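## Task

Pick up the small yellow sponge from the desk and set it down on a shelf at the far end of the aisle (either side is fine). It must rest on the shelf surface itself, not on top of a carton. The robot must not tip over or end up leaning, or the task fails. The sponge has to stay there without the robot holding it in place.

## Robot and tools

ROBOT. A simulated Hello Robot Stretch 3 with one arm: a two-wheel differential base (0.33 m long, 0.34 m wide), a lift carriage on a vertical mast, and a telescoping arm that reaches out to the robot's right side. The base cannot strafe, so to move the gripper forward or back you drive the base. Turning in place pivots around the point midway between the wheels, 0.05 m behind the front edge. With the arm fully in and the wrist folded, a spin sweeps a 0.28 m radius; an unfolded, level gripper reaches beyond that circle.

FRAMES. Base frame: origin on the floor between the drive wheels, x forward, y left, z up. Odometry frame is the base frame at the start of the scene. hand_pose is reported in the base frame, at the point where closed fingertips meet; with all wrist joints at zero its x axis is up, y points back along the arm toward the mast, z toward the robot's rear. Fingertips are round pads 0.04 m wide.

execute_actions. Arguments: actions (a list holding one action, or empty to just read state and images) and cameras (list of "head_camera", "nav_camera", "wrist_camera" or "all"; omitted/null means all, [] means none). One action may contain base, joints, or both, plus optional contact_limits; its motions start at once and may finish at different times.
- base: exactly one key. translate_m is a relative drive in metres from the base's last reported position, -1 to 1, positive forward. rotate_rad is a relative in-place turn in radians, -3.2 to 3.2, positive counter-clockwise (left).
- joints: a single dict of absolute targets keyed by joint name (one arm only). lift_m 0 to 1.1 (arm height on mast); arm_m 0 to 0.52 (extension); wrist_yaw_rad -1.345 to 4.42 (0 along the arm, positive swings toward the front, 3.0 folds over the base); wrist_pitch_rad -1.57 to 0.451 (0 level, negative tips fingers down); wrist_roll_rad -2.911 to 2.911 (0 = fingers side by side, level); gripper_m -0.089 to 0.179 (bigger is wider; actual fingertip gap is about 0.007 m less when nearly shut, 0.025 m less when fully open, zero below 0.007); head_pan_rad -3.953 to 1.73 (0 forward, positive left, -1.57 looks along the arm); head_tilt_rad -1.53 to 0.419 (negative looks down). Done tolerances: lift/arm/gripper ±0.004, yaw/roll/head ±0.02, pitch ±0.05.
- contact_limits: only arm_m, a motor effort percentage 1 to 100; the extension stops with contact_stop once effort hits it (negative when retracting). It also caps holding force until the next action. Too small stops immediately.
Joints or base left out of an action may keep pushing toward old targets. Unknown keys or out-of-range values reject the whole call. If a result reports a stop, later motion calls in that same reply are skipped.

wait(seconds 0 to 10): no new command; returns state and images. zoom_image(camera, region [x0,y0,x1,y1] pixels, at most 504x504) magnifies the latest full image. finished_scene(scene = current scene number) ends the scene irreversibly after the last command is held; its result reports success and gives the next task.

RESULTS. lidar_m: 12 distances from the base origin, 30-degree sectors starting straight ahead and going counter-clockwise (4th left, 7th behind, 10th right), '-' = nothing; plane 0.17 m up, range 0.15 to 12 m; misses glass, thin legs, the robot; sector 5 partly blocked by the mast, more when the lift is low. wrist_depth_mm (45 to 1000) and head_depth_mm (280 to 4000, image sideways): 7x7 grids of median depth. base_odometry counts wheel turns (slip looks like travel); heading -3.142 to 3.142. turned_by_wheels and turned_by_imu: rotation since last result. base_tilt in degrees, forward/right positive, with up to ~4 degrees fixed bias. motor_effort: percent of max, positive toward larger joint values, bracket = peak in last action; readings have biases and noise. base_status/joint_status: done, off_target (stalled away from target, may still push), contact_stop, time_out, torque_fault. After the last three the old target is dropped. on_its_own covers uncommanded joints; its 'held at' is the target, not the position; effort outside rest range suggests contact or load.

CAUTIONS. Arm and lift stop when they meet firm resistance and then go slack until recommanded; a slack lift can sag under load or be pushed up by closing fingers on a surface. Base, wrist and head have no contact stop and keep pushing. Overloaded wrist servos shut off for 10 s (torque_fault). Pushing the arm into something rigid with the gripper above ~0.45 m can tip the robot, more so with a raised contact limit or a repeated push. Don't drive while gripping or pushing on something fixed; snagging, especially reversing, can tip it. If tilted, undo the last move in small steps, free the gripper, and lower lift_m to about 0.2. Avoid drops, slams and hard pushes.

FOLDING. Fold/unfold (yaw to 3.0) only with lift_m 0.32 to 0.95, pitch -0.4, roll near 0; once folded the lift may go to 0.25. With yaw below -0.4 keep pitch at -0.5 or lower. Fast base (0.30 m/s, 1.9 rad/s) needs lift below 0.30, arm below 0.03, yaw above 2.54; otherwise 0.10 m/s and 0.63 rad/s.

GRIPPING. Command gripper_m below the object's width to grasp; release by commanding at least 0.02 above the touch value. Neither the reading nor 'done' proves a grasp; check images. Over-squeezing triggers a force reduction; send a new value to re-squeeze. Loose objects may occasionally be nudged. The robot holds its last command while you think.

CAMERAS. head_camera (896x504) and nav_camera (672x504 fisheye) move with the head; wrist_camera (644x364) rides on the gripper. Calibration is given per camera as K, distortion and T_world_to_cam (base frame to camera), with small per-scene errors that grow at the end of the arm.

Each tool is called after "Emit:" by a JSON object that holds its "method" and its "body".

## Session

I'll start by checking the current state and images.

Emit:
{"method": "execute_actions", "body": {"actions": []}}

Scene clock: 0.00 s.
base_odometry: x=+0.000 y=+0.000 heading=+0.000 (m, m, rad; odometry frame)
turned_by_wheels: +0.000 (rad since the last result)
turned_by_imu: +0.000 (rad since the last result)
base_tilt: forward=+2.2 right=-0.6 (deg)
lidar_m: 1.33 1.39 1.89 1.40 1.91 2.48 2.39 1.46 1.35 1.05 1.85 1.38
head_depth_mm: 1300 1298 1290 1286 1276 1269 1263 / 1315 1303 1300 1292 1281 1278 1271 / 1327 1317 1312 1300 1292 1293 1284 / 1330 1316 1309 1311 1304 1296 1290 / 1341 1328 1317 1310 1296 1286 1289 / 1333 1336 1328 1314 1309 1310 1294 / 1359 1340 1330 1333 1314 1301 1314
base_status: not commanded
joint_positions: lift_m=+0.581 arm_m=+0.000 wrist_yaw_rad=+3.129 wrist_pitch_rad=-0.577 wrist_roll_rad=+0.011 gripper_m=+0.037 head_pan_rad=+0.016 head_tilt_rad=-0.010
joint_status: not commanded
motor_effort: left_wheel=+0 right_wheel=+0 lift_m=+37 arm_m=+0 wrist_yaw_rad=+0 wrist_pitch_rad=+6 wrist_roll_rad=+0 gripper_m=+0 head_pan_rad=+0 head_tilt_rad=+1 (%)
hand_pose: x=-0.0186 y=+0.0562 z=+0.5602 quat_wxyz=(+0.207, +0.683, +0.196, +0.673) (m; base frame)
wrist_depth_mm: - - - - - - - / - - - - - - - / - - - - - - - / 967 - - - - - - / 824 844 829 860 855 877 887 / 706 722 - 753 771 758 762 / 629 634 656 682 665 672 678
pictures: head_camera (sideways: a quarter turn clockwise sets it upright), nav_camera (sideways: a quarter turn counterclockwise sets it upright), wrist_camera
Images, in order (width x height): head_camera 896x504, nav_camera 672x504, wrist_camera 644x364.

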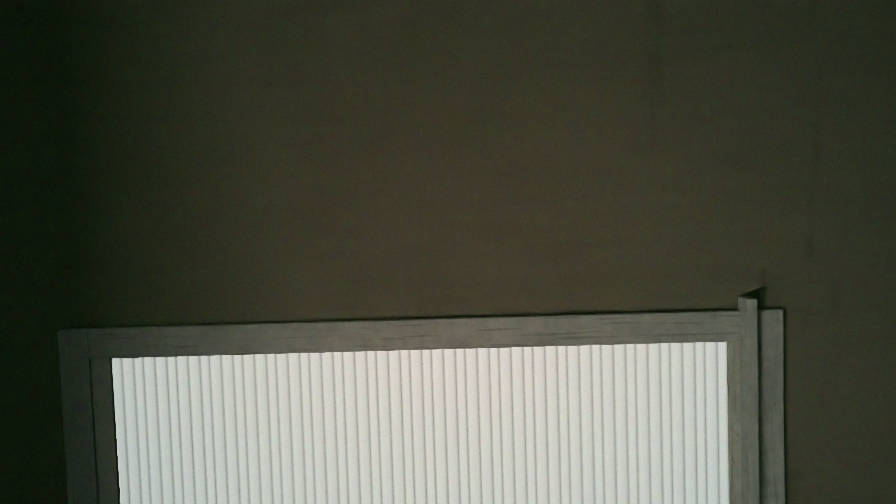

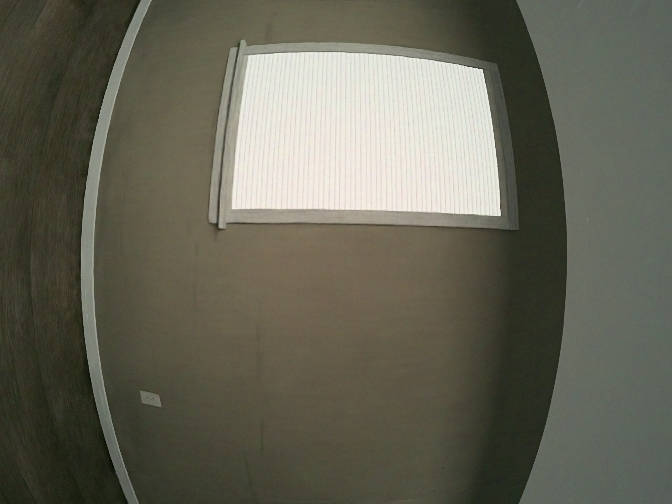

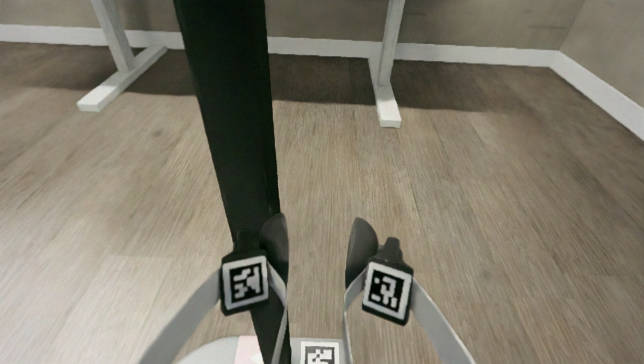

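Emit:
{"method": "execute_actions", "body": {"actions": [{"joints": {"head_pan_rad": 1.5, "head_tilt_rad": -0.6}}], "cameras": ["head_camera", "nav_camera"]}}

Emit:
{"method": "execute_actions", "body": {"actions": [{"joints": {"head_pan_rad": -1.57, "head_tilt_rad": -0.6}}], "cameras": ["head_camera", "nav_camera"]}}

Scene clock: 1.50 s.
base_odometry: x=+0.000 y=+0.000 heading=+0.000 (m, m, rad; odometry frame)
turned_by_wheels: +0.000 (rad since the last result)
turned_by_imu: +0.000 (rad since the last result)
base_tilt: forward=+2.2 right=-0.6 (deg)
lidar_m: 1.33 1.39 1.90 1.41 1.92 2.48 2.39 1.47 1.35 1.05 1.85 1.37
head_depth_mm: 1635 1788 1972 2196 1888 1539 1305 / 1607 1778 1658 2160 1900 1543 1303 / 1609 1757 1570 1627 1858 1565 1315 / 1600 1740 1600 2160 1932 1567 1319 / 1596 1732 1629 2128 1944 1568 1323 / 1586 1726 1647 1311 1980 1588 1336 / 1565 1716 1656 1331 1995 1600 1344
base_status: not commanded
joint_positions: lift_m=+0.581 arm_m=+0.000 wrist_yaw_rad=+3.129 wrist_pitch_rad=-0.577 wrist_roll_rad=+0.011 gripper_m=+0.037 head_pan_rad=+1.493 head_tilt_rad=-0.592
joint_status: all done
motor_effort: left_wheel=+0(0) right_wheel=+0(0) lift_m=+37(37) arm_m=-1(1) wrist_yaw_rad=-1(0) wrist_pitch_rad=+6(6) wrist_roll_rad=+0(0) gripper_m=+1(1) head_pan_rad=+4(48) head_tilt_rad=-3(28) (%)
hand_pose: x=-0.0186 y=+0.0562 z=+0.5602 quat_wxyz=(+0.207, +0.683, +0.196, +0.673) (m; base frame)
wrist_depth_mm: - - - - - - - / - - - - - - - / - - - - - - - / 946 - - - - - - / 811 824 822 864 863 860 894 / 712 723 - 731 769 762 761 / 627 641 659 677 664 667 688
pictures: head_camera (sideways: a quarter turn clockwise sets it upright), nav_camera (sideways: a quarter turn counterclockwise sets it upright)
camera_calibration (this result's frames):
head_camera: T_world_to_cam=[[-0.0605696, -0.527882, -0.847155, 1.12668], [-0.997959, 0.0492293, 0.0406758, -0.0385128], [0.0202328, 0.84789, -0.529787, 0.649539], [0, 0, 0, 1]] pos_world=[0.0166664, 0.0459133, 1.30016]
nav_camera: T_world_to_cam=[[0.0428892, 0.537536, 0.842149, -1.05397], [0.998006, -0.0621217, -0.011175, 0.0585373], [0.0463088, 0.840949, -0.539129, 0.660687], [0, 0, 0, 1]] pos_world=[-0.0438123, 0.0145793, 1.24445]
Images, in order (width x height): head_camera 896x504, nav_camera 672x504.

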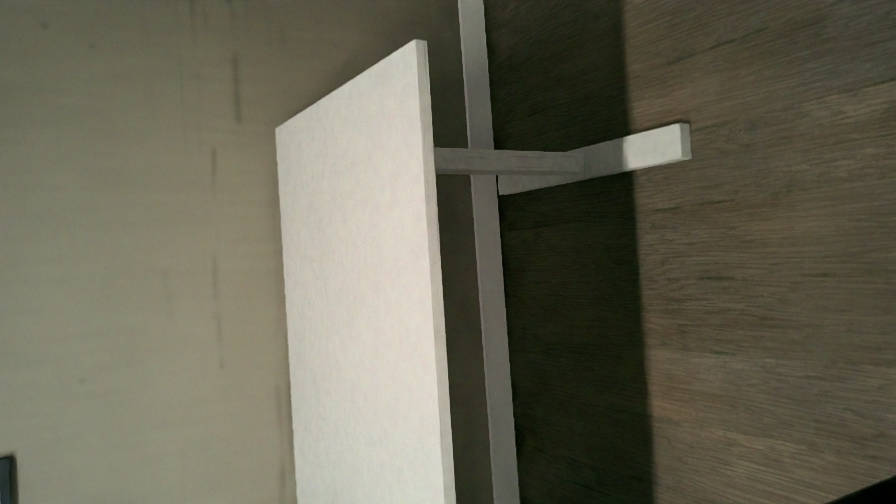

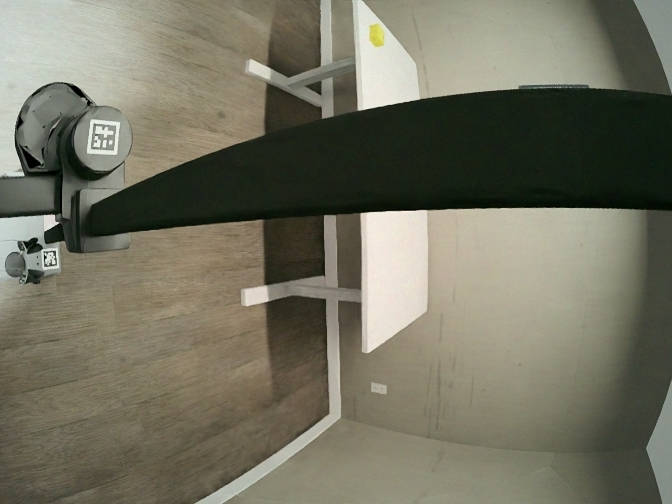

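Scene clock: 3.43 s.
base_odometry: x=+0.000 y=+0.000 heading=+0.000 (m, m, rad; odometry frame)
turned_by_wheels: +0.000 (rad since the last result)
turned_by_imu: +0.000 (rad since the last result)
base_tilt: forward=+2.1 right=-0.6 (deg)
lidar_m: 1.33 1.39 1.89 1.40 1.91 2.47 2.39 1.46 1.36 1.05 1.85 1.38
head_depth_mm: 2454 2756 2988 2450 1896 1536 1300 / 889 970 1067 1190 1368 1499 1305 / 890 971 1072 1189 1346 1486 1307 / 889 976 1080 1201 1351 1498 1319 / 895 981 1074 1219 1431 1534 1319 / 928 2835 3143 2608 1961 1594 1337 / 2599 2821 3122 2633 1975 1605 1332
base_status: not commanded
joint_positions: lift_m=+0.581 arm_m=+0.000 wrist_yaw_rad=+3.129 wrist_pitch_rad=-0.577 wrist_roll_rad=+0.011 gripper_m=+0.037 head_pan_rad=-1.563 head_tilt_rad=-0.593
joint_status: all done
motor_effort: left_wheel=+0(0) right_wheel=+0(0) lift_m=+36(37) arm_m=-1(0) wrist_yaw_rad=+0(0) wrist_pitch_rad=+6(6) wrist_roll_rad=+0(0) gripper_m=+0(1) head_pan_rad=-3(47) head_tilt_rad=-3(4) (%)
hand_pose: x=-0.0186 y=+0.0562 z=+0.5602 quat_wxyz=(+0.207, +0.683, +0.196, +0.673) (m; base frame)
wrist_depth_mm: - - - - - - - / - - - - - - - / - - - - - - - / 973 - - - - - - / 798 803 846 847 866 872 882 / 713 729 - 750 770 737 787 / 629 636 661 662 655 675 677
pictures: head_camera (sideways: a quarter turn clockwise sets it upright), nav_camera (sideways: a quarter turn counterclockwise sets it upright)
camera_calibration (this result's frames):
head_camera: T_world_to_cam=[[0.0149637, 0.531406, -0.846985, 1.126], [0.998497, 0.0367296, 0.040685, -0.0507031], [0.0527297, -0.846321, -0.530058, 0.649693], [0, 0, 0, 1]] pos_world=[-0.000480319, -0.0466511, 1.30014]
nav_camera: T_world_to_cam=[[0.00348116, -0.539503, 0.841977, -1.0535], [-0.999652, -0.0238985, -0.01118, 0.0707297], [0.0261536, -0.841645, -0.539398, 0.66116], [0, 0, 0, 1]] pos_world=[0.0570807, -0.0102163, 1.24445]
Images, in order (width x height): head_camera 896x504, nav_camera 672x504.

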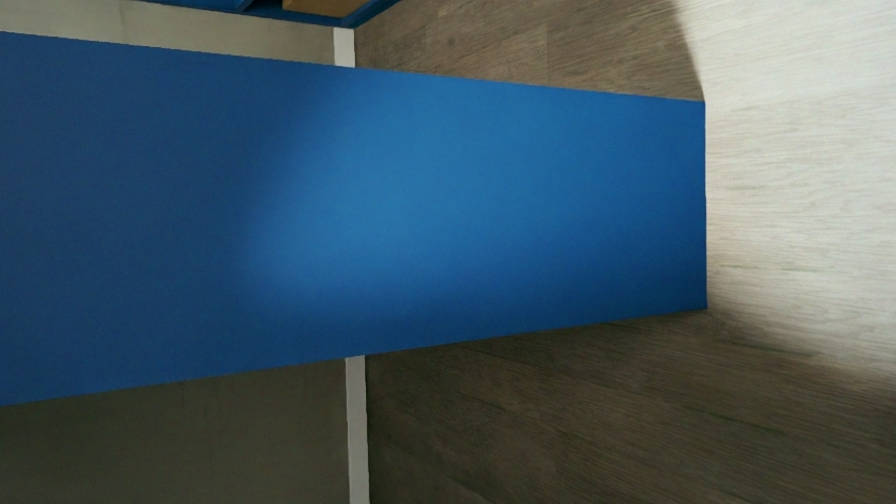

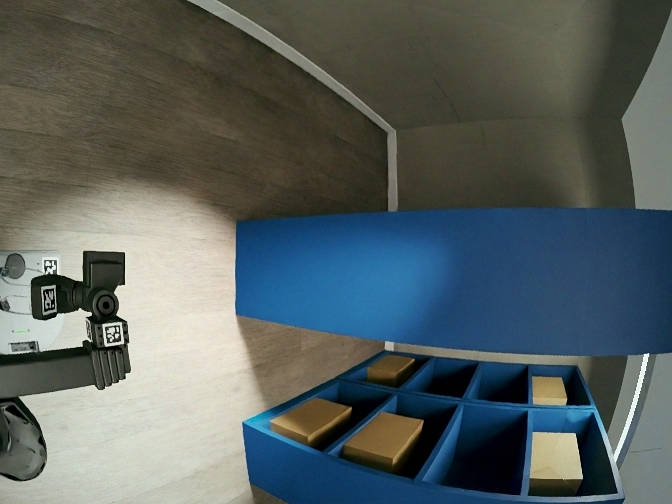

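Emit:
{"method": "execute_actions", "body": {"actions": [{"joints": {"head_pan_rad": -2.4, "head_tilt_rad": -0.5}}], "cameras": ["head_camera", "nav_camera"]}}

Emit:
{"method": "execute_actions", "body": {"actions": [{"joints": {"head_pan_rad": -3.3, "head_tilt_rad": -0.5}}], "cameras": ["head_camera", "nav_camera"]}}

Scene clock: 5.40 s.
base_odometry: x=+0.000 y=+0.000 heading=+0.000 (m, m, rad; odometry frame)
turned_by_wheels: +0.000 (rad since the last result)
turned_by_imu: +0.000 (rad since the last result)
base_tilt: forward=+2.1 right=-0.6 (deg)
lidar_m: 1.33 1.39 1.90 1.41 1.92 2.48 2.39 1.46 1.35 1.05 1.86 1.37
head_depth_mm: 2343 2520 2679 2789 2109 1654 1374 / 2527 2736 2963 2893 2126 1661 1388 / 1453 1585 1698 1874 1992 1682 1387 / 1313 1407 1506 1629 1783 1700 1390 / 1194 1280 1391 1561 1787 1693 1399 / 1866 2032 1686 1792 1980 1713 1416 / 1870 1983 2074 2220 2203 1716 1415
base_status: not commanded
joint_positions: lift_m=+0.581 arm_m=+0.000 wrist_yaw_rad=+3.129 wrist_pitch_rad=-0.577 wrist_roll_rad=+0.011 gripper_m=+0.037 head_pan_rad=-2.393 head_tilt_rad=-0.508
joint_status: all done
motor_effort: left_wheel=+0(0) right_wheel=+0(0) lift_m=+36(37) arm_m=-1(0) wrist_yaw_rad=-1(0) wrist_pitch_rad=+6(6) wrist_roll_rad=+0(0) gripper_m=+0(1) head_pan_rad=-3(47) head_tilt_rad=+3(10) (%)
hand_pose: x=-0.0186 y=+0.0562 z=+0.5602 quat_wxyz=(+0.207, +0.683, +0.196, +0.673) (m; base frame)
wrist_depth_mm: - - - - - - - / - - - - - - - / - - - - - - - / 946 - - - - - - / 820 826 841 840 875 884 900 / 711 733 - 733 756 757 768 / 631 628 660 676 649 669 684
pictures: head_camera (sideways: a quarter turn clockwise sets it upright), nav_camera (sideways: a quarter turn counterclockwise sets it upright)
camera_calibration (this result's frames):
head_camera: T_world_to_cam=[[0.348185, 0.297347, -0.889017, 1.17878], [0.703413, -0.70976, 0.038102, -0.0455447], [-0.619659, -0.638613, -0.456285, 0.557806], [0, 0, 0, 1]] pos_world=[-0.0327486, -0.026611, 1.30421]
nav_camera: T_world_to_cam=[[-0.342002, -0.316691, 0.884727, -1.10715], [-0.692924, 0.720945, -0.00979328, 0.0670543], [-0.634737, -0.616397, -0.466007, 0.5697], [0, 0, 0, 1]] pos_world=[0.0294269, -0.0478048, 1.24566]
Images, in order (width x height): head_camera 896x504, nav_camera 672x504.

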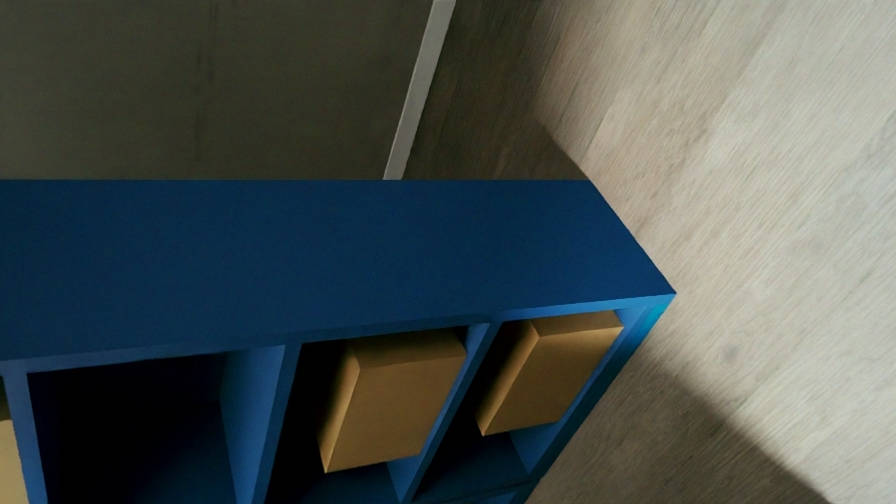

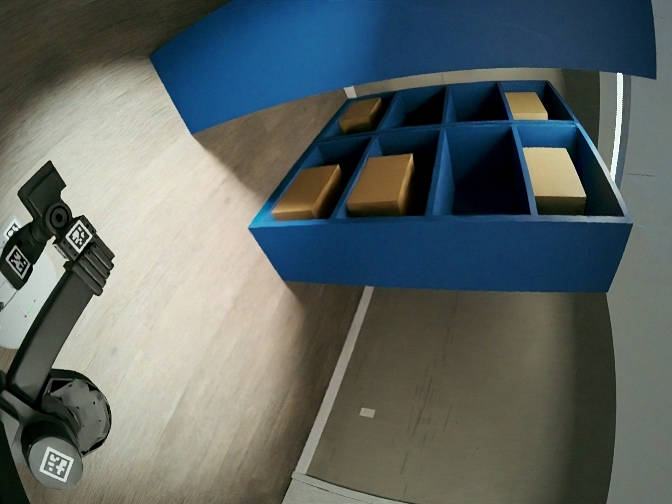

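Scene clock: 6.43 s.
base_odometry: x=+0.000 y=+0.000 heading=+0.000 (m, m, rad; odometry frame)
turned_by_wheels: +0.000 (rad since the last result)
turned_by_imu: +0.000 (rad since the last result)
base_tilt: forward=+2.2 right=-0.6 (deg)
lidar_m: 1.33 1.39 1.90 1.40 1.92 2.48 2.39 1.46 1.35 1.05 1.85 1.38
head_depth_mm: 2236 2422 2626 2757 2117 1673 1370 / 2170 2364 2561 2718 2122 1679 1376 / 2139 2320 2518 2719 2128 1668 1384 / 2113 2299 2522 2707 2157 1690 1398 / 2114 2275 2465 2640 2171 1694 1395 / 2077 2253 2459 2633 2168 1724 1408 / 2068 2205 2407 2618 2220 1726 1423
base_status: not commanded
joint_positions: lift_m=+0.581 arm_m=+0.000 wrist_yaw_rad=+3.129 wrist_pitch_rad=-0.577 wrist_roll_rad=+0.011 gripper_m=+0.037 head_pan_rad=-3.293 head_tilt_rad=-0.508
joint_status: all done
motor_effort: left_wheel=+0(0) right_wheel=+0(0) lift_m=+37(36) arm_m=+0(0) wrist_yaw_rad=+0(1) wrist_pitch_rad=+6(6) wrist_roll_rad=+0(0) gripper_m=+0(0) head_pan_rad=-4(46) head_tilt_rad=+3(4) (%)
hand_pose: x=-0.0186 y=+0.0562 z=+0.5602 quat_wxyz=(+0.207, +0.683, +0.196, +0.673) (m; base frame)
wrist_depth_mm: - - - - - - - / - - - - - - - / - - - - - - - / 970 - - - - - - / 812 842 843 860 869 889 879 / 699 709 - 747 767 748 765 / 643 643 666 667 661 667 693
pictures: head_camera (sideways: a quarter turn clockwise sets it upright), nav_camera (sideways: a quarter turn counterclockwise sets it upright)
camera_calibration (this result's frames):
head_camera: T_world_to_cam=[[0.449295, -0.0879026, -0.889048, 1.17821], [-0.118728, -0.992196, 0.0380999, -0.0405268], [-0.885459, 0.088437, -0.456225, 0.559348], [0, 0, 0, 1]] pos_world=[-0.0388935, 0.0138897, 1.30421]
nav_camera: T_world_to_cam=[[-0.460605, 0.0710343, 0.884758, -1.10647], [0.134012, 0.990931, -0.00979214, 0.0620085], [-0.87743, 0.114058, -0.465947, 0.571102], [0, 0, 0, 1]] pos_world=[-0.0168506, -0.0479878, 1.24567]
Images, in order (width x height): head_camera 896x504, nav_camera 672x504.

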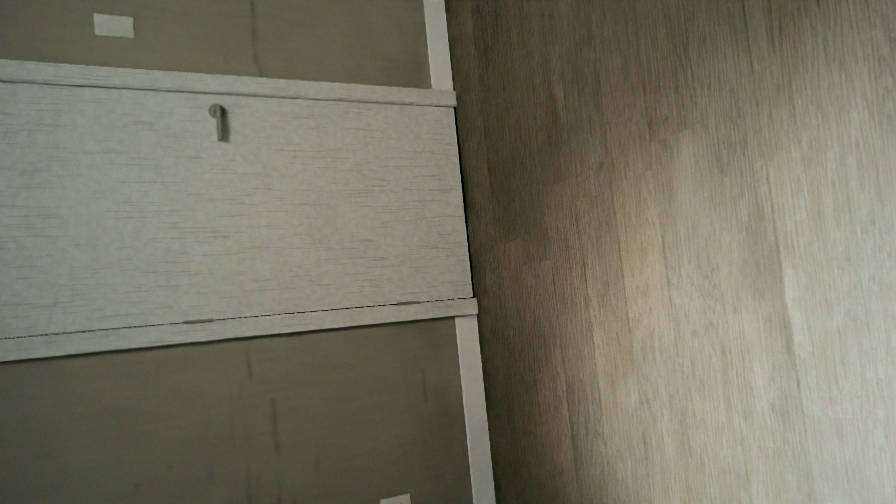

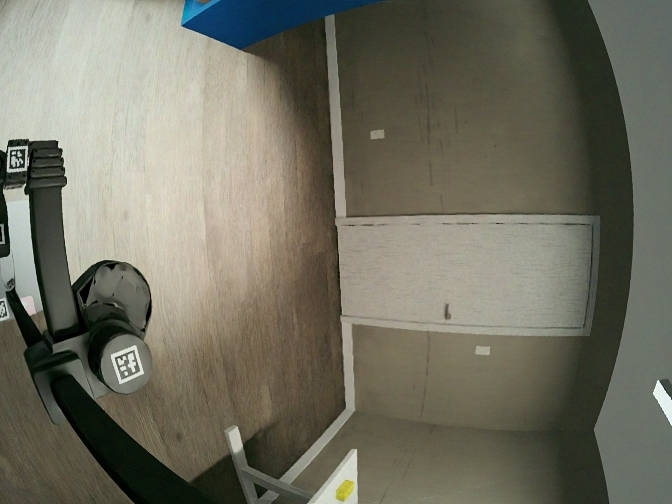

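Emit:
{"method": "execute_actions", "body": {"actions": [{"joints": {"lift_m": 0.27, "head_pan_rad": -0.4, "head_tilt_rad": -0.5}}], "cameras": []}}

Emit:
{"method": "execute_actions", "body": {"actions": [{"base": {"rotate_rad": 2.56}}], "cameras": ["head_camera", "nav_camera"]}}

Scene clock: 13.63 s.
base_odometry: x=+0.000 y=+0.000 heading=+0.000 (m, m, rad; odometry frame)
turned_by_wheels: +0.000 (rad since the last result)
turned_by_imu: +0.000 (rad since the last result)
base_tilt: forward=+2.1 right=-0.6 (deg)
lidar_m: 1.33 1.39 1.90 1.41 1.92 2.48 2.39 1.47 1.35 1.05 1.85 1.37
head_depth_mm: 1395 1505 1656 1833 1971 1676 1380 / 1334 1443 1573 1732 1907 1672 1382 / 1287 1374 1503 1648 1802 1686 1380 / 1239 1328 1433 1567 1736 1704 1393 / 1189 1272 1369 1497 1635 1703 1403 / 1152 1233 1323 1424 1566 1656 1416 / 1103 1189 1271 1367 1484 1588 1423
base_status: not commanded
joint_positions: lift_m=+0.270 arm_m=+0.000 wrist_yaw_rad=+3.129 wrist_pitch_rad=-0.578 wrist_roll_rad=+0.011 gripper_m=+0.037 head_pan_rad=-0.407 head_tilt_rad=-0.507
joint_status: all done
motor_effort: left_wheel=+0(0) right_wheel=+0(0) lift_m=+28(31) arm_m=+0(0) wrist_yaw_rad=+0(1) wrist_pitch_rad=+6(6) wrist_roll_rad=+0(0) gripper_m=+0(0) head_pan_rad=+4(47) head_tilt_rad=+3(4) (%)
hand_pose: x=-0.0186 y=+0.0561 z=+0.2489 quat_wxyz=(+0.207, +0.683, +0.196, +0.673) (m; base frame)
wrist_depth_mm: - - - - - - - / 812 853 - 875 909 919 953 / 635 661 - 699 706 705 719 / 526 543 557 564 570 578 587 / 461 - - - 476 488 490 / - - - - 427 427 428 / - - - - 369 371 379
pictures: none
No camera images: the call's "cameras" was empty. Leave "cameras" out to get every camera's image.

Scene clock: 16.53 s.
base_odometry: x=+0.000 y=+0.000 heading=+2.560 (m, m, rad; odometry frame)
turned_by_wheels: +2.560 (rad since the last result)
turned_by_imu: +2.568 (rad since the last result)
base_tilt: forward=+2.2 right=-0.6 (deg)
lidar_m: 2.51 2.38 1.54 1.35 1.06 1.96 1.40 1.33 1.37 1.84 1.41 1.69
head_depth_mm: 1618 1751 1835 1342 2103 1669 1378 / 1727 1857 1918 1442 2132 1686 1388 / 1822 1980 2059 1550 2126 1691 1390 / 1951 2104 2213 1912 2050 1691 1398 / 2092 2267 2467 2725 2179 1710 1407 / 2238 2446 2735 2881 2197 1721 1407 / 2426 2687 2920 2981 2199 1738 1410
base_status: done
joint_positions: lift_m=+0.270 arm_m=+0.000 wrist_yaw_rad=+3.129 wrist_pitch_rad=-0.578 wrist_roll_rad=+0.011 gripper_m=+0.037 head_pan_rad=-0.407 head_tilt_rad=-0.507
joint_status: not commanded
motor_effort: left_wheel=-2(10) right_wheel=+2(13) lift_m=+28(28) arm_m=-1(1) wrist_yaw_rad=+0(1) wrist_pitch_rad=+6(6) wrist_roll_rad=+0(0) gripper_m=+1(1) head_pan_rad=+4(4) head_tilt_rad=+3(3) (%)
hand_pose: x=-0.0186 y=+0.0560 z=+0.2489 quat_wxyz=(+0.207, +0.683, +0.196, +0.673) (m; base frame)
wrist_depth_mm: 806 863 - - - - - / 801 831 - 883 900 915 944 / 643 663 - 682 688 708 735 / 528 543 550 558 571 578 587 / 467 - - - 484 493 500 / - - - - 430 422 431 / - - - - 370 373 378
pictures: head_camera (sideways: a quarter turn clockwise sets it upright), nav_camera (sideways: a quarter turn counterclockwise sets it upright)
camera_calibration (this result's frames):
head_camera: T_world_to_cam=[[-0.411923, 0.198484, -0.889339, 1.18384], [0.365853, 0.929893, 0.0380795, -0.0434563], [0.834548, -0.309682, -0.455661, 0.548122], [0, 0, 0, 1]] pos_world=[0.0461147, -0.02482, 1.30425]
nav_camera: T_world_to_cam=[[0.427135, -0.185027, 0.885054, -1.11227], [-0.380337, -0.924796, -0.0097815, 0.0651322], [0.820305, -0.33244, -0.465386, 0.560015], [0, 0, 0, 1]] pos_world=[0.040477, 0.0406065, 1.24568]
Images, in order (width x height): head_camera 896x504, nav_camera 672x504.

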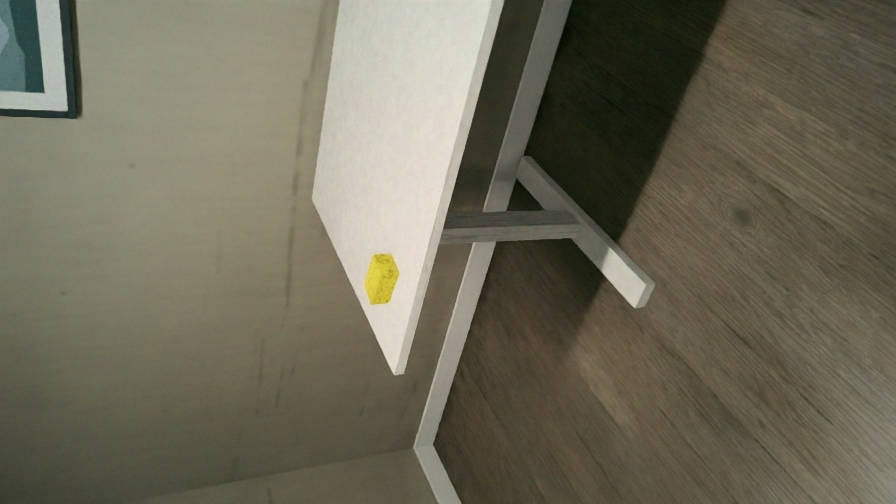

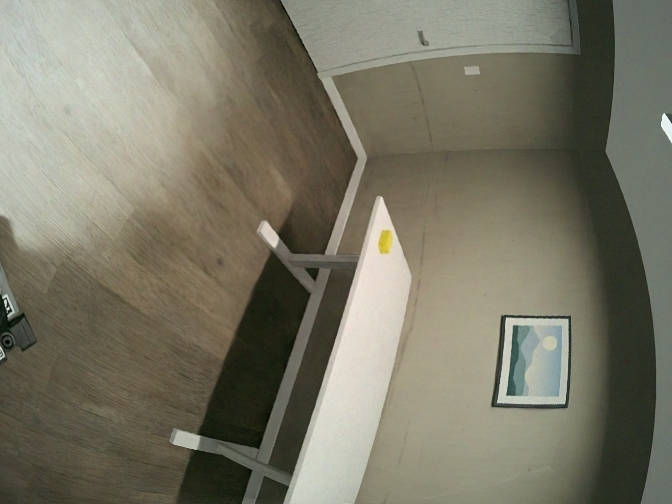

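Emit:
{"method": "zoom_image", "body": {"camera": "head_camera", "region": [300, 190, 480, 390]}}

Region (300, 190, 480, 390) of head_camera's 896x504 image, scaled by 2.520, with more detail than that image has; it fills the left 454 columns of this view, and the rest is white.

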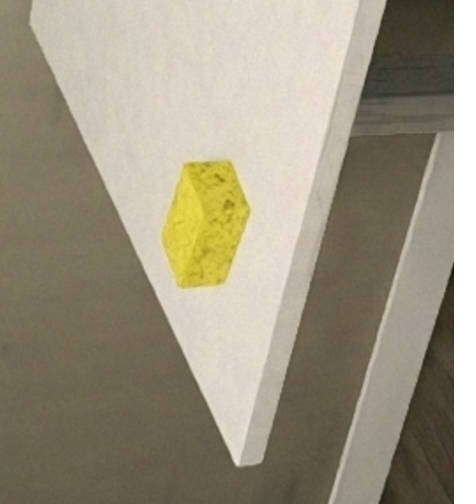

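Emit:
{"method": "execute_actions", "body": {"actions": [{"base": {"translate_m": 1.0}, "joints": {"lift_m": 0.85, "head_pan_rad": -0.7, "head_tilt_rad": -0.75}}], "cameras": ["head_camera", "nav_camera"]}}

Scene clock: 32.30 s.
base_odometry: x=-0.836 y=+0.550 heading=+2.560 (m, m, rad; odometry frame)
turned_by_wheels: +0.000 (rad since the last result)
turned_by_imu: +0.006 (rad since the last result)
base_tilt: forward=+2.1 right=-0.6 (deg)
lidar_m: 1.64 1.55 1.59 2.17 1.61 1.69 2.29 2.19 1.39 1.37 0.88 1.35
head_depth_mm: 1107 1227 1116 871 756 1392 1208 / 1143 1270 1123 810 781 1384 1211 / 1173 1309 1178 886 1367 1387 1222 / 1210 1354 1543 920 1592 1409 1222 / 1241 1409 1621 1851 1671 1408 1228 / 1289 1459 1673 1930 1687 1431 1232 / 1336 1514 1751 1976 1704 1434 1238
base_status: done
joint_positions: lift_m=+0.850 arm_m=+0.000 wrist_yaw_rad=+3.129 wrist_pitch_rad=-0.578 wrist_roll_rad=+0.011 gripper_m=+0.037 head_pan_rad=-0.693 head_tilt_rad=-0.742
joint_status: all done
motor_effort: left_wheel=-3(11) right_wheel=+2(11) lift_m=+44(46) arm_m=-1(1) wrist_yaw_rad=-1(0) wrist_pitch_rad=+6(6) wrist_roll_rad=+0(0) gripper_m=+0(0) head_pan_rad=-4(27) head_tilt_rad=-3(19) (%)
hand_pose: x=-0.0186 y=+0.0560 z=+0.8283 quat_wxyz=(+0.207, +0.683, +0.196, +0.673) (m; base frame)
wrist_depth_mm: - - - - - - - / - - - - - - - / - - - - - - - / - - - - - - - / - - - - - - - / - - - - - - - / 871 870 883 903 897 925 942
pictures: head_camera (sideways: a quarter turn clockwise sets it upright), nav_camera (sideways: a quarter turn counterclockwise sets it upright)
camera_calibration (this result's frames):
head_camera: T_world_to_cam=[[-0.488486, 0.430834, -0.758791, 1.01409], [0.621045, 0.782511, 0.0444935, -0.0533506], [0.612932, -0.449509, -0.649813, 0.802069], [0, 0, 0, 1]] pos_world=[0.0368896, -0.0346218, 1.29305]
nav_camera: T_world_to_cam=[[0.50593, -0.421433, 0.752615, -0.940075], [-0.628117, -0.778003, -0.0134101, 0.0713641], [0.591188, -0.465945, -0.658325, 0.812426], [0, 0, 0, 1]] pos_world=[0.0401408, 0.0378895, 1.24331]
Images, in order (width x height): head_camera 896x504, nav_camera 672x504.

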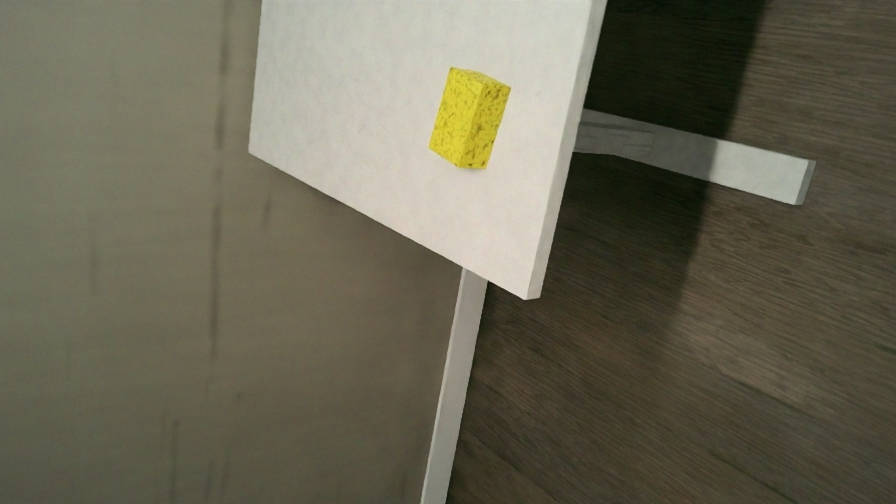

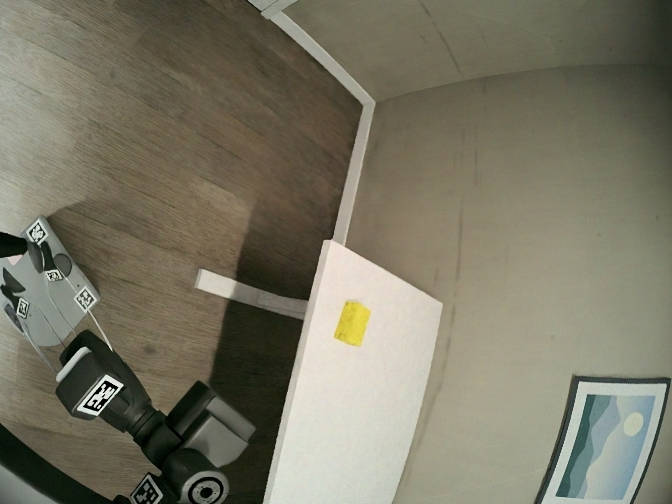

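Emit:
{"method": "zoom_image", "body": {"camera": "head_camera", "region": [400, 40, 600, 200]}}

Emit:
{"method": "execute_actions", "body": {"actions": [{"base": {"rotate_rad": 0.575}, "joints": {"wrist_pitch_rad": -0.4, "head_pan_rad": -1.4, "head_tilt_rad": -0.85}}], "cameras": []}}

Emit:
{"method": "execute_actions", "body": {"actions": [{"base": {"translate_m": 0.12}, "joints": {"wrist_yaw_rad": 0.0, "gripper_m": 0.17}}]}}

Region (400, 40, 600, 200) of head_camera's 896x504 image, scaled by 2.520, with more detail than that image has; it fills the top 403 rows of this view, and the rest is white.

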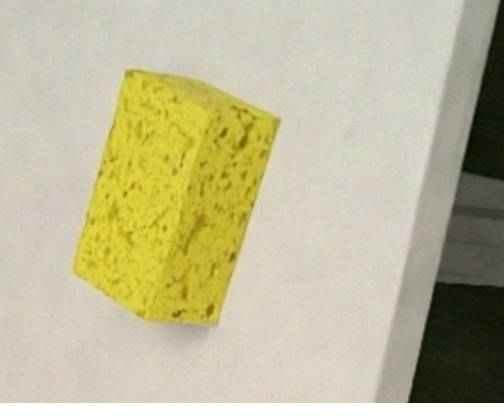

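Scene clock: 34.63 s.
base_odometry: x=-0.836 y=+0.550 heading=+3.135 (m, m, rad; odometry frame)
turned_by_wheels: +0.575 (rad since the last result)
turned_by_imu: +0.579 (rad since the last result)
base_tilt: forward=+1.9 right=-0.5 (deg)
lidar_m: 1.55 1.60 1.63 1.58 1.99 2.25 2.18 1.40 1.35 0.88 1.38 1.59
head_depth_mm: 1145 1203 944 780 1515 - 1121 / 1155 1231 955 784 1519 - - / 1175 1238 964 792 1468 - 1137 / 1196 1307 973 817 1546 - 1146 / 1227 1399 1574 848 1551 1347 1182 / 1250 1424 1672 1845 1578 1350 1203 / 1275 1463 1728 1864 1574 1360 1197
base_status: done
joint_positions: lift_m=+0.850 arm_m=+0.000 wrist_yaw_rad=+3.129 wrist_pitch_rad=-0.424 wrist_roll_rad=+0.011 gripper_m=+0.037 head_pan_rad=-1.393 head_tilt_rad=-0.839
joint_status: all done
motor_effort: left_wheel=-2(8) right_wheel=+3(8) lift_m=+44(44) arm_m=-1(1) wrist_yaw_rad=+0(0) wrist_pitch_rad=+12(12) wrist_roll_rad=+0(0) gripper_m=+1(1) head_pan_rad=-4(43) head_tilt_rad=-4(15) (%)
hand_pose: x=-0.0184 y=+0.0782 z=+0.8611 quat_wxyz=(+0.154, +0.696, +0.144, +0.687) (m; base frame)
wrist_depth_mm: - - - - - - - / - - - - - - - / - - - - - - - / - - - - - - - / - - - - - - - / - - - - - - - / 935 942 970 - - - -
pictures: none
No camera images: the call's "cameras" was empty. Leave "cameras" out to get every camera's image.

Scene clock: 37.37 s.
base_odometry: x=-0.956 y=+0.550 heading=+3.135 (m, m, rad; odometry frame)
turned_by_wheels: +0.000 (rad since the last result)
turned_by_imu: +0.001 (rad since the last result)
base_tilt: forward=+2.2 right=-0.6 (deg)
lidar_m: 1.43 1.49 2.11 1.57 2.15 2.37 2.30 1.49 1.36 0.88 1.38 1.46
head_depth_mm: 1143 1211 948 779 1538 - - / 1163 1225 956 780 - - - / 1180 1278 963 813 1548 1319 1170 / 1206 1375 1571 1696 1512 1332 1180 / 1226 1400 1646 1812 1548 1338 1187 / 1253 1433 1676 1848 1552 1357 1193 / 1278 1465 1732 1856 1580 1365 1194
base_status: done
joint_positions: lift_m=+0.850 arm_m=+0.000 wrist_yaw_rad=+0.002 wrist_pitch_rad=-0.423 wrist_roll_rad=+0.011 gripper_m=+0.170 head_pan_rad=-1.393 head_tilt_rad=-0.839
joint_status: all done
motor_effort: left_wheel=-3(4) right_wheel=+3(7) lift_m=+44(44) arm_m=-1(1) wrist_yaw_rad=-1(0) wrist_pitch_rad=+12(12) wrist_roll_rad=+0(0) gripper_m=+0(85) head_pan_rad=-3(3) head_tilt_rad=-4(4) (%)
hand_pose: x=-0.0211 y=-0.3693 z=+0.8613 quat_wxyz=(+0.688, +0.148, -0.695, -0.149) (m; base frame)
wrist_depth_mm: 968 962 956 944 936 919 912 / - - - 901 966 964 996 / - - - 620 637 642 690 / - - 487 443 478 473 507 / - - 402 403 396 403 398 / - - - - - - - / 923 966 - - - - -
pictures: head_camera (sideways: a quarter turn clockwise sets it upright), nav_camera (sideways: a quarter turn counterclockwise sets it upright), wrist_camera
camera_calibration (this result's frames):
head_camera: T_world_to_cam=[[-0.108799, 0.714108, -0.691529, 0.924118], [0.979845, 0.194282, 0.0464649, -0.0581001], [0.167533, -0.672536, -0.720853, 0.897185], [0, 0, 0, 1]] pos_world=[0.0071648, -0.0452432, 1.28849]
nav_camera: T_world_to_cam=[[0.128087, -0.717522, 0.684658, -0.849207], [-0.981807, -0.189308, -0.0147171, 0.0752215], [0.140171, -0.670317, -0.728716, 0.906731], [0, 0, 0, 1]] pos_world=[0.0555276, 0.0127132, 1.24327]
wrist_camera: T_world_to_cam=[[-0.99937, -0.0325691, 0.014068, -0.0451554], [-0.0294695, 0.541292, -0.840318, 0.961305], [0.0197535, -0.840204, -0.541911, 0.319963], [0, 0, 0, 1]] pos_world=[-0.0231182, -0.252983, 0.981828]
Images, in order (width x height): head_camera 896x504, nav_camera 672x504, wrist_camera 644x364.

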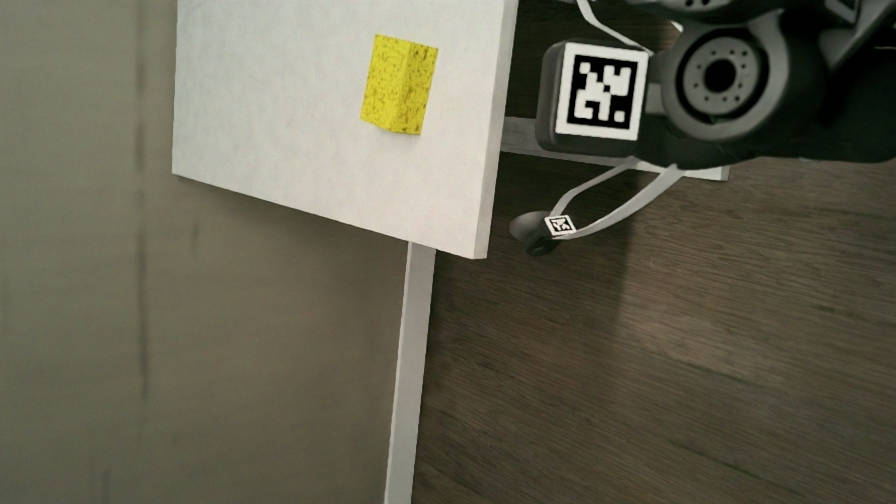

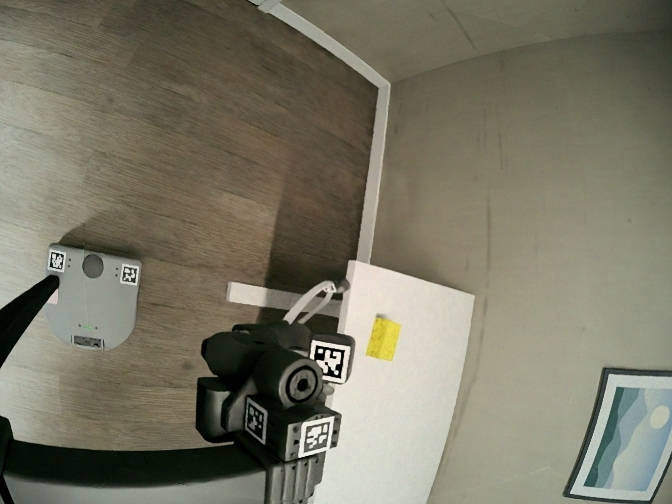

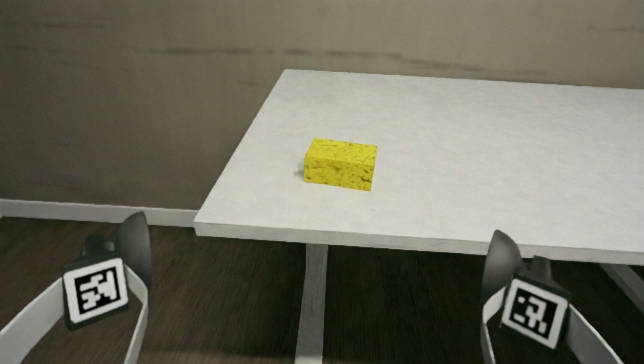

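Emit:
{"method": "zoom_image", "body": {"camera": "wrist_camera", "region": [260, 110, 420, 220]}}

Region (260, 110, 420, 220) of wrist_camera's 644x364 image, scaled by 3.150; it fills the top 346 rows of this view, and the rest is white.

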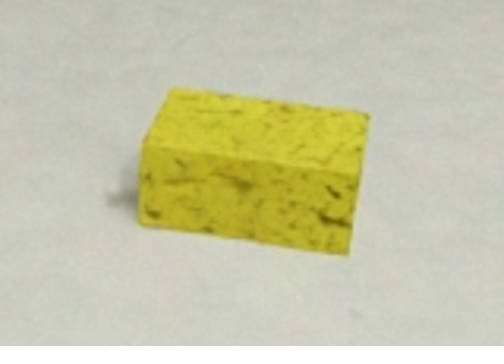

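Emit:
{"method": "execute_actions", "body": {"actions": [{"base": {"translate_m": 0.026}, "joints": {"wrist_yaw_rad": -0.22, "arm_m": 0.31, "lift_m": 0.82, "head_pan_rad": -1.57, "head_tilt_rad": -0.75}}]}}

Scene clock: 46.23 s.
base_odometry: x=-0.982 y=+0.551 heading=+3.134 (m, m, rad; odometry frame)
turned_by_wheels: +0.000 (rad since the last result)
turned_by_imu: +0.000 (rad since the last result)
base_tilt: forward=+2.2 right=-0.6 (deg)
lidar_m: 1.40 1.46 2.08 1.57 2.23 2.41 2.33 1.51 1.35 0.88 1.38 1.44
head_depth_mm: 1154 1275 1127 - - 1385 1204 / 1148 1284 1177 812 1515 1388 1202 / 1152 1288 1203 - 1366 1358 1207 / 1150 1292 1147 874 1537 1393 1215 / 1157 1291 1486 1684 1602 1405 1220 / 1162 1302 1496 1717 1671 1408 1225 / 1164 1305 1486 1729 1676 1418 1234
base_status: done
joint_positions: lift_m=+0.820 arm_m=+0.310 wrist_yaw_rad=-0.219 wrist_pitch_rad=-0.422 wrist_roll_rad=+0.011 gripper_m=+0.170 head_pan_rad=-1.563 head_tilt_rad=-0.754
joint_status: all done
motor_effort: left_wheel=-3(5) right_wheel=+3(8) lift_m=+28(38) arm_m=+2(3) wrist_yaw_rad=+0(4) wrist_pitch_rad=+11(12) wrist_roll_rad=+0(0) gripper_m=+1(0) head_pan_rad=-3(20) head_tilt_rad=+2(11) (%)
hand_pose: x=-0.0702 y=-0.6732 z=+0.8320 quat_wxyz=(+0.667, +0.071, -0.707, -0.224) (m; base frame)
wrist_depth_mm: 603 618 654 680 731 775 797 / 650 679 701 734 755 820 837 / 711 728 528 553 561 578 606 / 761 788 405 413 425 432 438 / 839 336 325 330 337 348 350 / 931 267 273 275 279 284 290 / 876 232 226 191 228 234 247
pictures: head_camera (sideways: a quarter turn clockwise sets it upright), nav_camera (sideways: a quarter turn counterclockwise sets it upright), wrist_camera
camera_calibration (this result's frames):
head_camera: T_world_to_cam=[[0.0141672, 0.660736, -0.750485, 1.0002], [0.998563, 0.0294437, 0.044773, -0.0560166], [0.0516802, -0.750041, -0.65937, 0.817924], [0, 0, 0, 1]] pos_world=[-0.000504405, -0.0457435, 1.29246]
nav_camera: T_world_to_cam=[[0.00426766, -0.667927, 0.744215, -0.926067], [-0.999676, -0.0215259, -0.0135867, 0.0738604], [0.0250948, -0.743916, -0.667802, 0.828207], [0, 0, 0, 1]] pos_world=[0.0570049, -0.000838597, 1.24327]
wrist_camera: T_world_to_cam=[[-0.982178, 0.187423, 0.0140803, 0.0455691], [0.0898965, 0.534243, -0.840537, 1.10353], [-0.165058, -0.824292, -0.541571, 0.0471538], [0, 0, 0, 1]] pos_world=[-0.0466635, -0.559226, 0.952454]
Images, in order (width x height): head_camera 896x504, nav_camera 672x504, wrist_camera 644x364.

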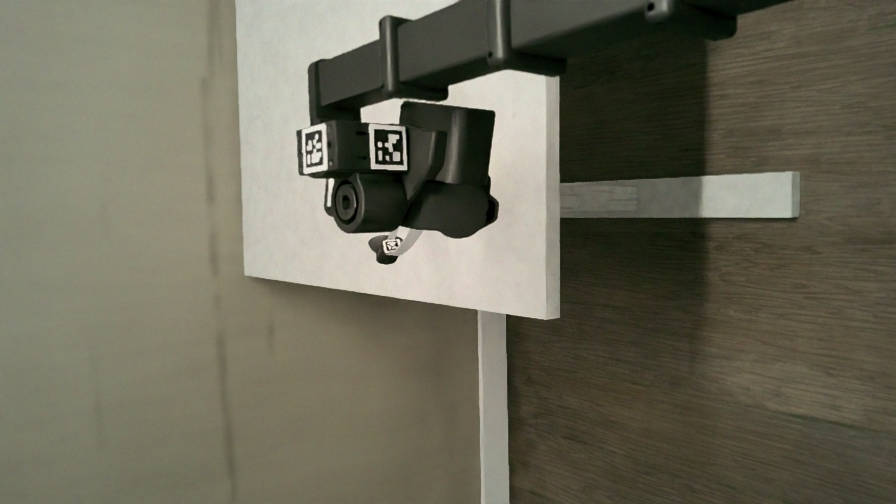

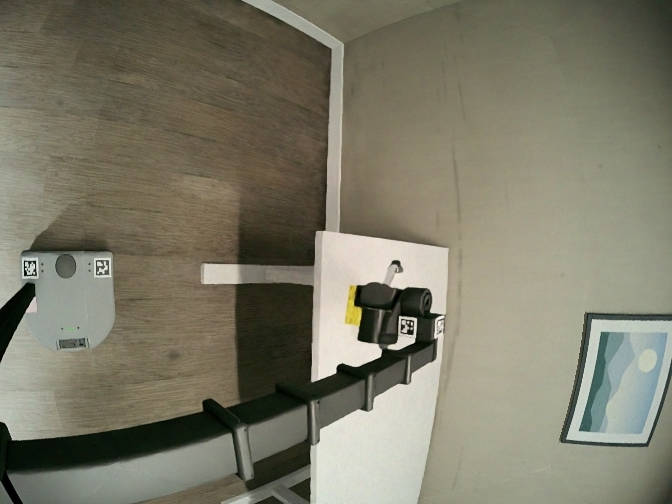

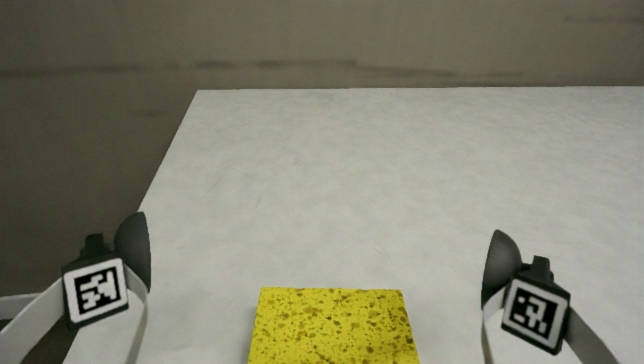

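Emit:
{"method": "execute_actions", "body": {"actions": [{"joints": {"arm_m": 0.32, "lift_m": 0.74}}], "cameras": ["head_camera", "wrist_camera"]}}

Scene clock: 48.50 s.
base_odometry: x=-0.982 y=+0.551 heading=+3.134 (m, m, rad; odometry frame)
turned_by_wheels: +0.000 (rad since the last result)
turned_by_imu: +0.000 (rad since the last result)
base_tilt: forward=+2.1 right=-0.7 (deg)
lidar_m: 1.40 1.47 2.08 1.57 2.23 2.40 2.33 1.51 1.35 0.88 1.38 1.44
head_depth_mm: 1149 1272 1084 884 - - 1177 / 1147 1288 1098 - 1555 1385 1205 / 1156 1295 1115 - 1449 1361 1207 / 1154 1295 1121 880 1535 1400 1212 / 1158 1292 1480 1682 1616 1409 1223 / 1164 1299 1481 1718 1677 1421 1228 / 1164 1307 1498 1727 1687 1419 1234
base_status: not commanded
joint_positions: lift_m=+0.740 arm_m=+0.320 wrist_yaw_rad=-0.219 wrist_pitch_rad=-0.422 wrist_roll_rad=+0.011 gripper_m=+0.170 head_pan_rad=-1.563 head_tilt_rad=-0.754
joint_status: all done
motor_effort: left_wheel=-3(3) right_wheel=+3(3) lift_m=+28(29) arm_m=+2(2) wrist_yaw_rad=-1(1) wrist_pitch_rad=+11(11) wrist_roll_rad=+0(0) gripper_m=+1(1) head_pan_rad=-4(3) head_tilt_rad=+2(2) (%)
hand_pose: x=-0.0702 y=-0.6832 z=+0.7520 quat_wxyz=(+0.667, +0.071, -0.707, -0.224) (m; base frame)
wrist_depth_mm: 594 605 647 674 715 744 792 / 644 654 520 531 565 589 620 / 692 392 350 358 369 381 398 / 760 259 266 269 278 284 289 / 224 216 204 153 156 229 230 / - 174 167 127 129 157 190 / 146 150 144 130 131 154 161
pictures: head_camera (sideways: a quarter turn clockwise sets it upright), wrist_camera
camera_calibration (this result's frames):
head_camera: T_world_to_cam=[[0.0141672, 0.660734, -0.750487, 1.0002], [0.998563, 0.029444, 0.0447729, -0.0560165], [0.0516803, -0.750043, -0.659367, 0.817921], [0, 0, 0, 1]] pos_world=[-0.0005044, -0.0457435, 1.29246]
wrist_camera: T_world_to_cam=[[-0.982178, 0.187424, 0.0140833, 0.0485688], [0.0898787, 0.534163, -0.84059, 1.04164], [-0.16507, -0.824343, -0.541489, -0.00451807], [0, 0, 0, 1]] pos_world=[-0.0466636, -0.569232, 0.87246]
Images, in order (width x height): head_camera 896x504, wrist_camera 644x364.

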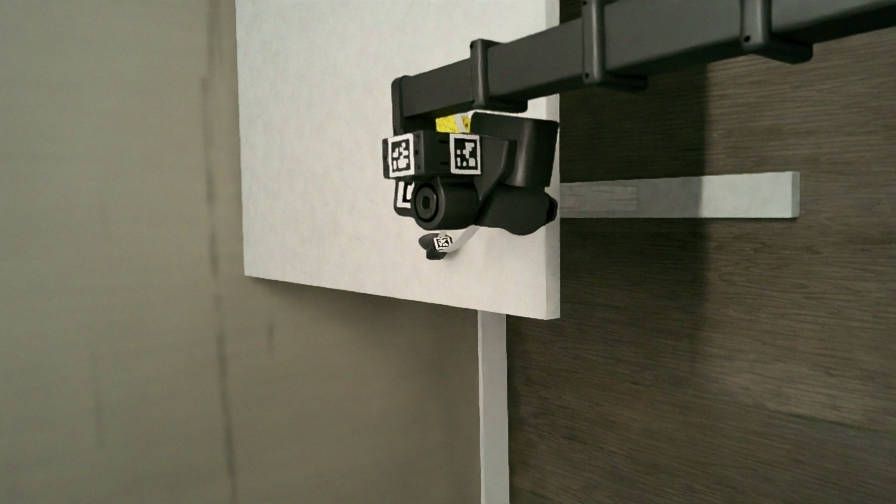

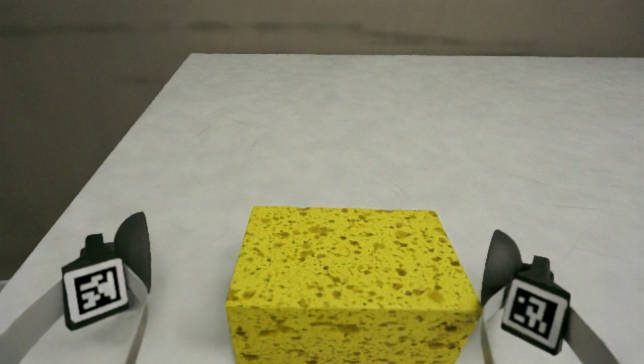

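Emit:
{"method": "execute_actions", "body": {"actions": [{"base": {"translate_m": -0.013}, "joints": {"lift_m": 0.734}}], "cameras": ["wrist_camera"]}}

Scene clock: 50.77 s.
base_odometry: x=-0.969 y=+0.550 heading=+3.134 (m, m, rad; odometry frame)
turned_by_wheels: +0.000 (rad since the last result)
turned_by_imu: +0.000 (rad since the last result)
base_tilt: forward=+2.2 right=-0.7 (deg)
lidar_m: 1.42 1.48 2.10 1.57 2.19 2.39 2.31 1.50 1.35 0.88 1.38 1.45
head_depth_mm: 1148 1277 1088 872 765 - 1167 / 1150 1284 1101 - 1552 1376 1204 / 1155 1290 1106 - 1520 1377 1208 / 1151 1300 1120 897 1530 1392 1211 / 1157 1292 1462 1637 1575 1407 1221 / 1160 1302 1489 1733 1664 1416 1229 / 1161 1306 1488 1734 1681 1418 1228
base_status: done
joint_positions: lift_m=+0.734 arm_m=+0.320 wrist_yaw_rad=-0.219 wrist_pitch_rad=-0.422 wrist_roll_rad=+0.011 gripper_m=+0.170 head_pan_rad=-1.563 head_tilt_rad=-0.754
joint_status: all done
motor_effort: left_wheel=-2(7) right_wheel=+2(4) lift_m=+28(28) arm_m=+2(2) wrist_yaw_rad=-1(0) wrist_pitch_rad=+11(11) wrist_roll_rad=+0(0) gripper_m=+0(0) head_pan_rad=-4(3) head_tilt_rad=+2(2) (%)
hand_pose: x=-0.0702 y=-0.6832 z=+0.7460 quat_wxyz=(+0.667, +0.071, -0.707, -0.224) (m; base frame)
wrist_depth_mm: 591 618 639 668 710 777 767 / 641 654 493 518 533 564 591 / 689 328 332 344 355 368 379 / 721 248 255 261 267 273 278 / 201 207 147 144 152 221 219 / - 167 118 120 122 178 182 / 140 145 124 126 127 149 155
pictures: wrist_camera
camera_calibration (this result's frames):
wrist_camera: T_world_to_cam=[[-0.982178, 0.187425, 0.0140841, 0.0486529], [0.0898741, 0.534143, -0.840603, 1.0366], [-0.165073, -0.824356, -0.541468, -0.00779247], [0, 0, 0, 1]] pos_world=[-0.0466637, -0.569233, 0.866462]
Images, in order (width x height): wrist_camera 644x364.

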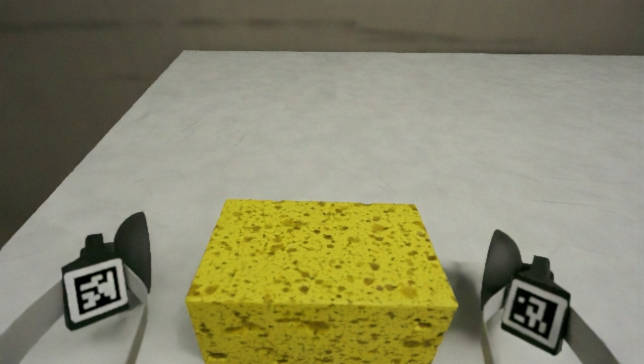

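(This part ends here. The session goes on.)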